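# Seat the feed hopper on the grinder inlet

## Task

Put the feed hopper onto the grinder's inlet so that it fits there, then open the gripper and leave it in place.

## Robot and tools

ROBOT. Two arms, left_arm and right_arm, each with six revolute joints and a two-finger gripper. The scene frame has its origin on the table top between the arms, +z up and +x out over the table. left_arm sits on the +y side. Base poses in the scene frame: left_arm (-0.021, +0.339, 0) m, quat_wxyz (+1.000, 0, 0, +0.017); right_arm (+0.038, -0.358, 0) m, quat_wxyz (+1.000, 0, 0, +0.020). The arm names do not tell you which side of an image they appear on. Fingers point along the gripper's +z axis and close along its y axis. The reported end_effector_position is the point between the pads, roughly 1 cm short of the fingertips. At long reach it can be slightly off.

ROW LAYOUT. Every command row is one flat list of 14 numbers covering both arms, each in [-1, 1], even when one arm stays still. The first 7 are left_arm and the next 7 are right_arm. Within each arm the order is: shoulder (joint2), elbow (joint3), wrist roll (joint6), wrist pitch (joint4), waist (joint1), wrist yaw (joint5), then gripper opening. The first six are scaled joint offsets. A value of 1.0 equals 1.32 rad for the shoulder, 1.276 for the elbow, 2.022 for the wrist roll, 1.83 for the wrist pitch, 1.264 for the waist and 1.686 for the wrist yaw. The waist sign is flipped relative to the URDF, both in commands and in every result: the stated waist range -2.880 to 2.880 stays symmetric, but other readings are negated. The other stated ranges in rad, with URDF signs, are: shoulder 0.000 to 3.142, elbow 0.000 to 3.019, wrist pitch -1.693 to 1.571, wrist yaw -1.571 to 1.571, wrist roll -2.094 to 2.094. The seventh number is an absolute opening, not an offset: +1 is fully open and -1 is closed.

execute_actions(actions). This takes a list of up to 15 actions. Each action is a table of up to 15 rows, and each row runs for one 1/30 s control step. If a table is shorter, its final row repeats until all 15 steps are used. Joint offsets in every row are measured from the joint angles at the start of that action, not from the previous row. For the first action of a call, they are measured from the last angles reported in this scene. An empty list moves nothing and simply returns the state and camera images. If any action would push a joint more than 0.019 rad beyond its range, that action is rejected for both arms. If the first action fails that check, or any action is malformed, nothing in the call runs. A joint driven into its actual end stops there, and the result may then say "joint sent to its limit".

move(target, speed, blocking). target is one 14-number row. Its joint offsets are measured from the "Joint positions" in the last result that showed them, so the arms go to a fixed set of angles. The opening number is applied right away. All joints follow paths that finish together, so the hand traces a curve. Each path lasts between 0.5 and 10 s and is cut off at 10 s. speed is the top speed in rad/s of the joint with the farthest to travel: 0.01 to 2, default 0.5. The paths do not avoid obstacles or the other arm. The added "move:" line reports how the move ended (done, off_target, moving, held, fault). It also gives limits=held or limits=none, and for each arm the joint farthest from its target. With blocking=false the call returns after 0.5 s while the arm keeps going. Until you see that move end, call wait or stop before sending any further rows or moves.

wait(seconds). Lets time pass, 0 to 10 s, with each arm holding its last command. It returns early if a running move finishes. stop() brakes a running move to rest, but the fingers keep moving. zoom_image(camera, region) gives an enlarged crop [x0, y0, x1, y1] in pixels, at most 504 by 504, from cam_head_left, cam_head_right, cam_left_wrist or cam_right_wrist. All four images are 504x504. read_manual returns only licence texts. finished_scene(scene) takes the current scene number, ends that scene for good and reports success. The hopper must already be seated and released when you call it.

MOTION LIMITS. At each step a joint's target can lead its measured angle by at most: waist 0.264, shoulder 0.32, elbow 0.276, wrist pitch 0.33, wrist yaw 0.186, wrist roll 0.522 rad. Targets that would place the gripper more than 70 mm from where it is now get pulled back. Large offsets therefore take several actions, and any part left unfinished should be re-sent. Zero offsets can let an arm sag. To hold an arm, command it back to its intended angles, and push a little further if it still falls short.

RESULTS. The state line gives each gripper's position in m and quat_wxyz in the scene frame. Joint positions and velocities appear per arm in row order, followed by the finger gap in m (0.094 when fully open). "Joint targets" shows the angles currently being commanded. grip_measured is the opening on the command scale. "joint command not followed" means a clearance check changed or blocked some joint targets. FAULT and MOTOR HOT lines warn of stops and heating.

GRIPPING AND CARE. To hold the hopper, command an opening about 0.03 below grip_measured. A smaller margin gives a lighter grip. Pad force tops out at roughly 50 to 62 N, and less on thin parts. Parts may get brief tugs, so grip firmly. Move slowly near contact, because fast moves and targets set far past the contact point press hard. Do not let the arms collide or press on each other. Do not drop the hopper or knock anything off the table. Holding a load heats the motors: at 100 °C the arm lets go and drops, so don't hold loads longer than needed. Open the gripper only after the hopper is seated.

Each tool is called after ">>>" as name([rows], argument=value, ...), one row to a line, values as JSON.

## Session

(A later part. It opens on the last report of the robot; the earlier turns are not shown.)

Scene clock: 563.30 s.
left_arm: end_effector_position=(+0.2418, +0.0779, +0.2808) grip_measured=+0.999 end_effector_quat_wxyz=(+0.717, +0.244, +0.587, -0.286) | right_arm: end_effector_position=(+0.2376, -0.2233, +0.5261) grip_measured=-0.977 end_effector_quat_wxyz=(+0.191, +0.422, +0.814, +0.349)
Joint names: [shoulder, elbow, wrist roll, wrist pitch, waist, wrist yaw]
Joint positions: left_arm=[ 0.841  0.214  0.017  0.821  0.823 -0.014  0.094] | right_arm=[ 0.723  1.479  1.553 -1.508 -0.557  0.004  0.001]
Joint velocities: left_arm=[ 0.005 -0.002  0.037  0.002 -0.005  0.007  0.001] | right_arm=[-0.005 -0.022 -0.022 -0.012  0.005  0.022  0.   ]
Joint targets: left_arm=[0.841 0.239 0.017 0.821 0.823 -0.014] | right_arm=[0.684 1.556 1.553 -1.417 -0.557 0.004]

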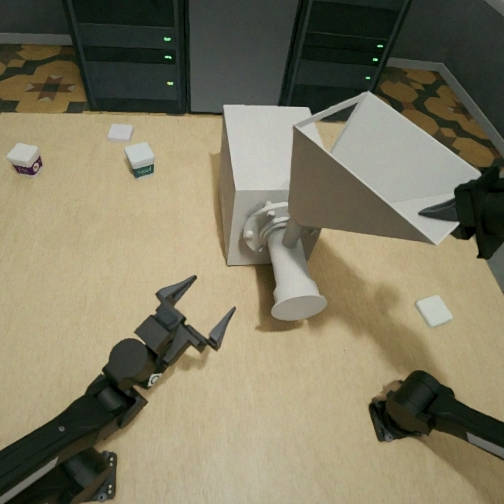

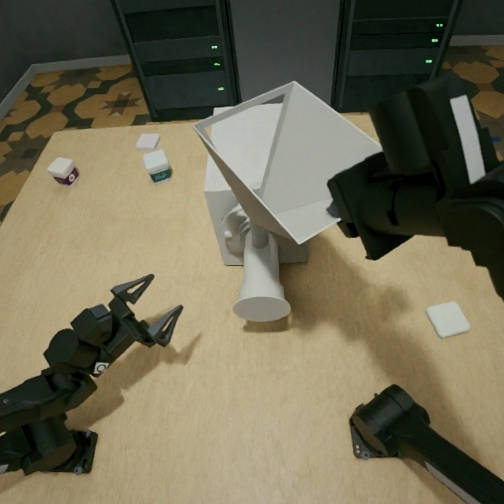

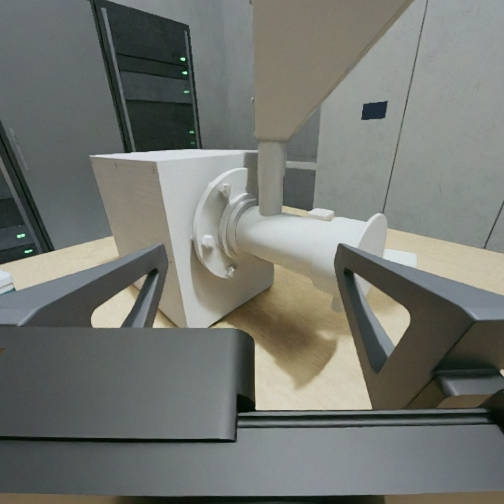

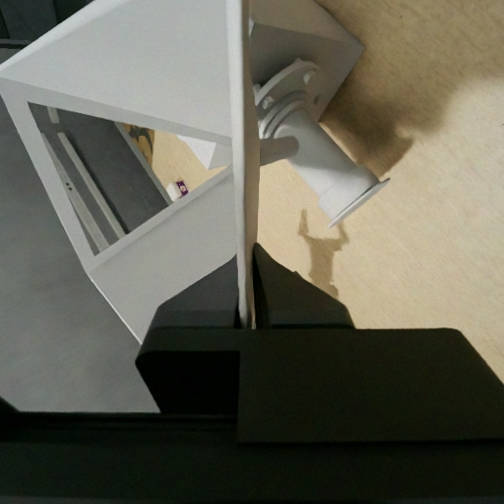

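>>> execute_actions([
  [[0,0.02,0,0,0,0,1,-0.004,0.03,0,0.06,0,-0.01,-1]],
  [[0,0.02,0,0,0,0,1,-0.004,0.03,0,0.06,0,0.01,-1]],
  [[0,0.02,0,0,0,0,1,-0.03,0.06,0,0.05,0,0,-1]],
])

>>> zoom_image(camera="cam_left_wrist", region=[230,130,310,210])

Scene clock: 572.73 s.
left_arm: end_effector_position=(+0.2418, +0.0779, +0.2808) grip_measured=+0.999 end_effector_quat_wxyz=(+0.717, +0.244, +0.587, -0.286) | right_arm: end_effector_position=(+0.2509, -0.2135, +0.5064) grip_measured=-0.977 end_effector_quat_wxyz=(+0.177, +0.426, +0.826, +0.325)
Joint names: [shoulder, elbow, wrist roll, wrist pitch, waist, wrist yaw]
Joint positions: left_arm=[ 0.841  0.214  0.017  0.821  0.823 -0.014  0.094] | right_arm=[ 0.76   1.455  1.55  -1.507 -0.557  0.001  0.001]
Joint velocities: left_arm=[ 0.005 -0.007  0.007  0.012 -0.005 -0.007  0.   ] | right_arm=[-0.015 -0.002 -0.11  -0.012  0.015 -0.022  0.   ]
Joint targets: left_arm=[0.841 0.239 0.017 0.821 0.823 -0.014] | right_arm=[0.721 1.531 1.550 -1.416 -0.557 0.002]

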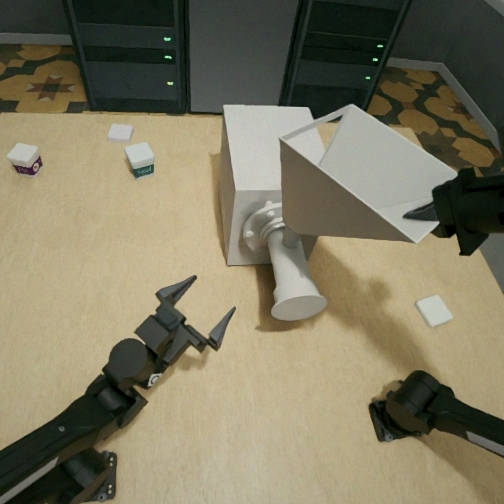

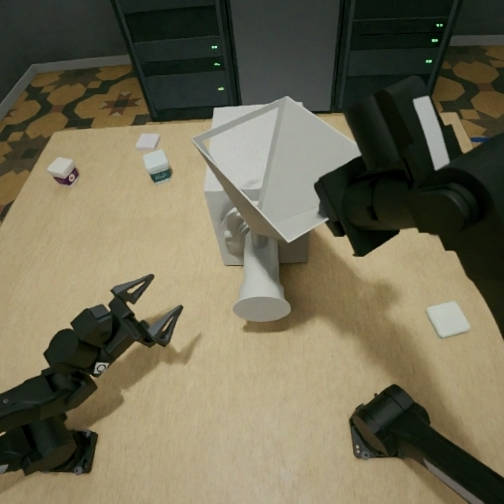

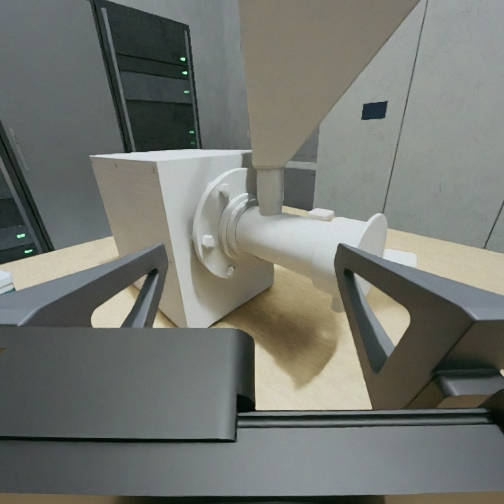

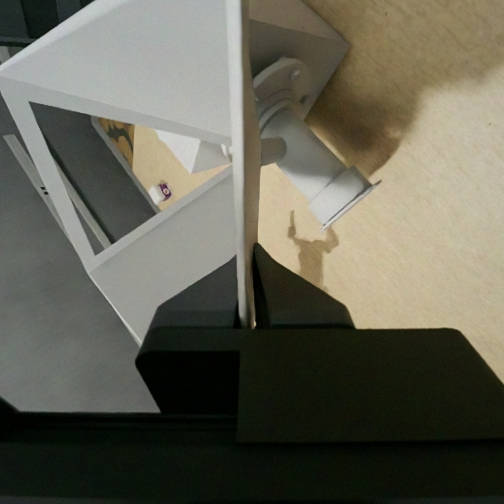

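Region (230, 130, 310, 210) of cam_left_wrist's 504x504 image, scaled by 6.300, with more detail than that image has.

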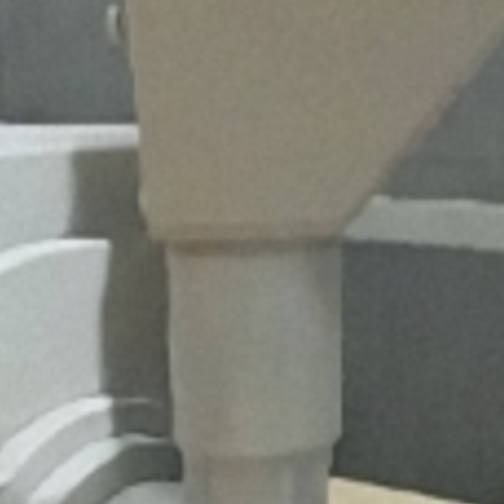

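In. Straighten, seat, release.

>>> execute_actions([
  [[0,0.02,0,0,0,0,1,-0.066,0.005,0,0.078,0,0,-1]],
  [[0,0.02,0,0,0,0,1,-0.064,0.003,0,0.078,0,0,-1]],
  [[0,0.02,0,0,0,0,1,-0.02,0,0,0.02,0,0,-1]],
  [[0,0.02,0,0,0,0,1,0,0.01,0,0,0,0,-0.3]],
  [[0,0.02,0,0,0,0,1,-0.012,0.09,0,-0.055,0,0,-0.1]],
  [[0,0.02,0,0,0,0,1,-0.012,0.09,0,-0.055,0,0,-0.1]],
  [[0,0.02,0,0,0,0,1,-0.03,0.09,0,-0.04,0,0,-0.1]],
])

>>> zoom_image(camera="cam_left_wrist", region=[200,90,350,240])

Scene clock: 585.40 s.
left_arm: end_effector_position=(+0.2418, +0.0779, +0.2808) grip_measured=+0.999 end_effector_quat_wxyz=(+0.717, +0.244, +0.587, -0.286) | right_arm: end_effector_position=(+0.1652, -0.2716, +0.5609) grip_measured=-0.102 end_effector_quat_wxyz=(+0.200, +0.416, +0.807, +0.368)
Joint names: [shoulder, elbow, wrist roll, wrist pitch, waist, wrist yaw]
Joint positions: left_arm=[ 0.841  0.214  0.017  0.821  0.823 -0.014  0.094] | right_arm=[ 0.615  1.59   1.549 -1.681 -0.557 -0.001  0.042]
Joint velocities: left_arm=[ 0.005 -0.002  0.007  0.002  0.015  0.007 -0.   ] | right_arm=[-0.005  0.002 -0.022 -0.002  0.024 -0.007 -0.001]
Joint targets: left_arm=[0.841 0.239 0.017 0.821 0.823 -0.014] | right_arm=[0.619 1.617 1.549 -1.694 -0.557 -0.001]

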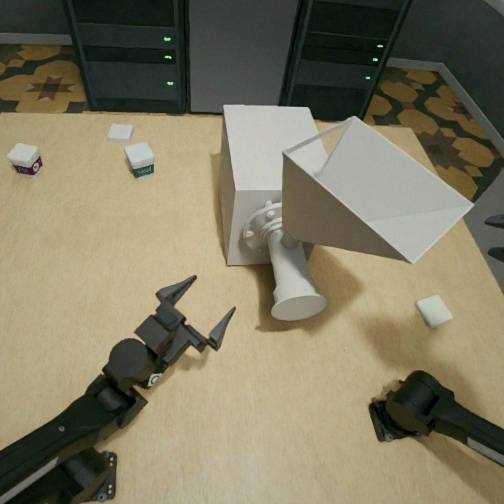

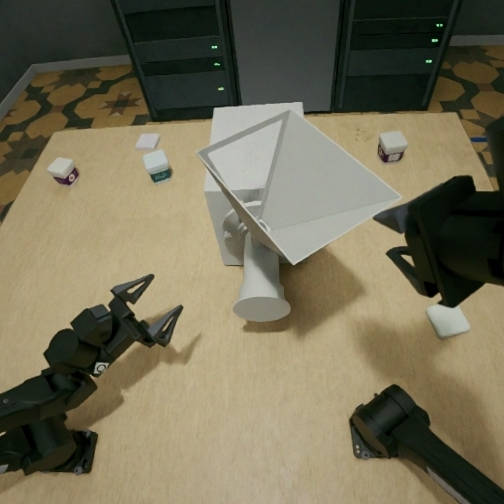

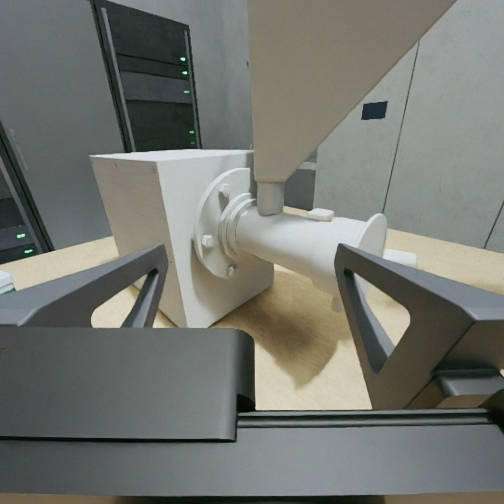

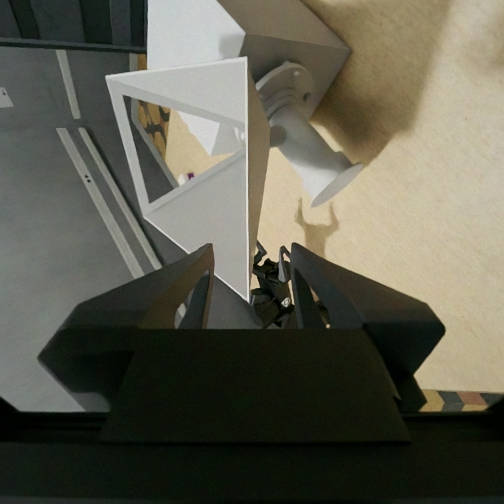

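Region (200, 90, 350, 240) of cam_left_wrist's 504x504 image, scaled by 3.360, with more detail than that image has.

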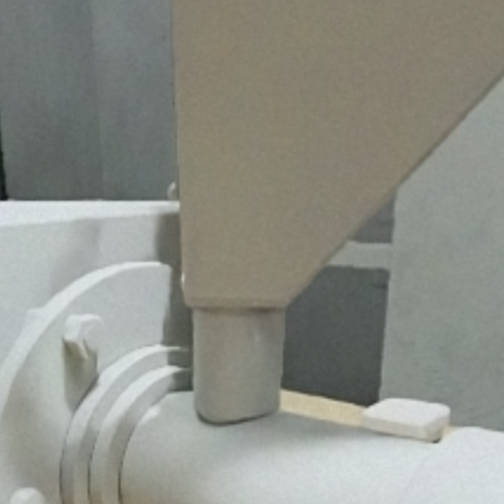

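>>> finished_scene(scene=1)

The scene is finished: the task was done.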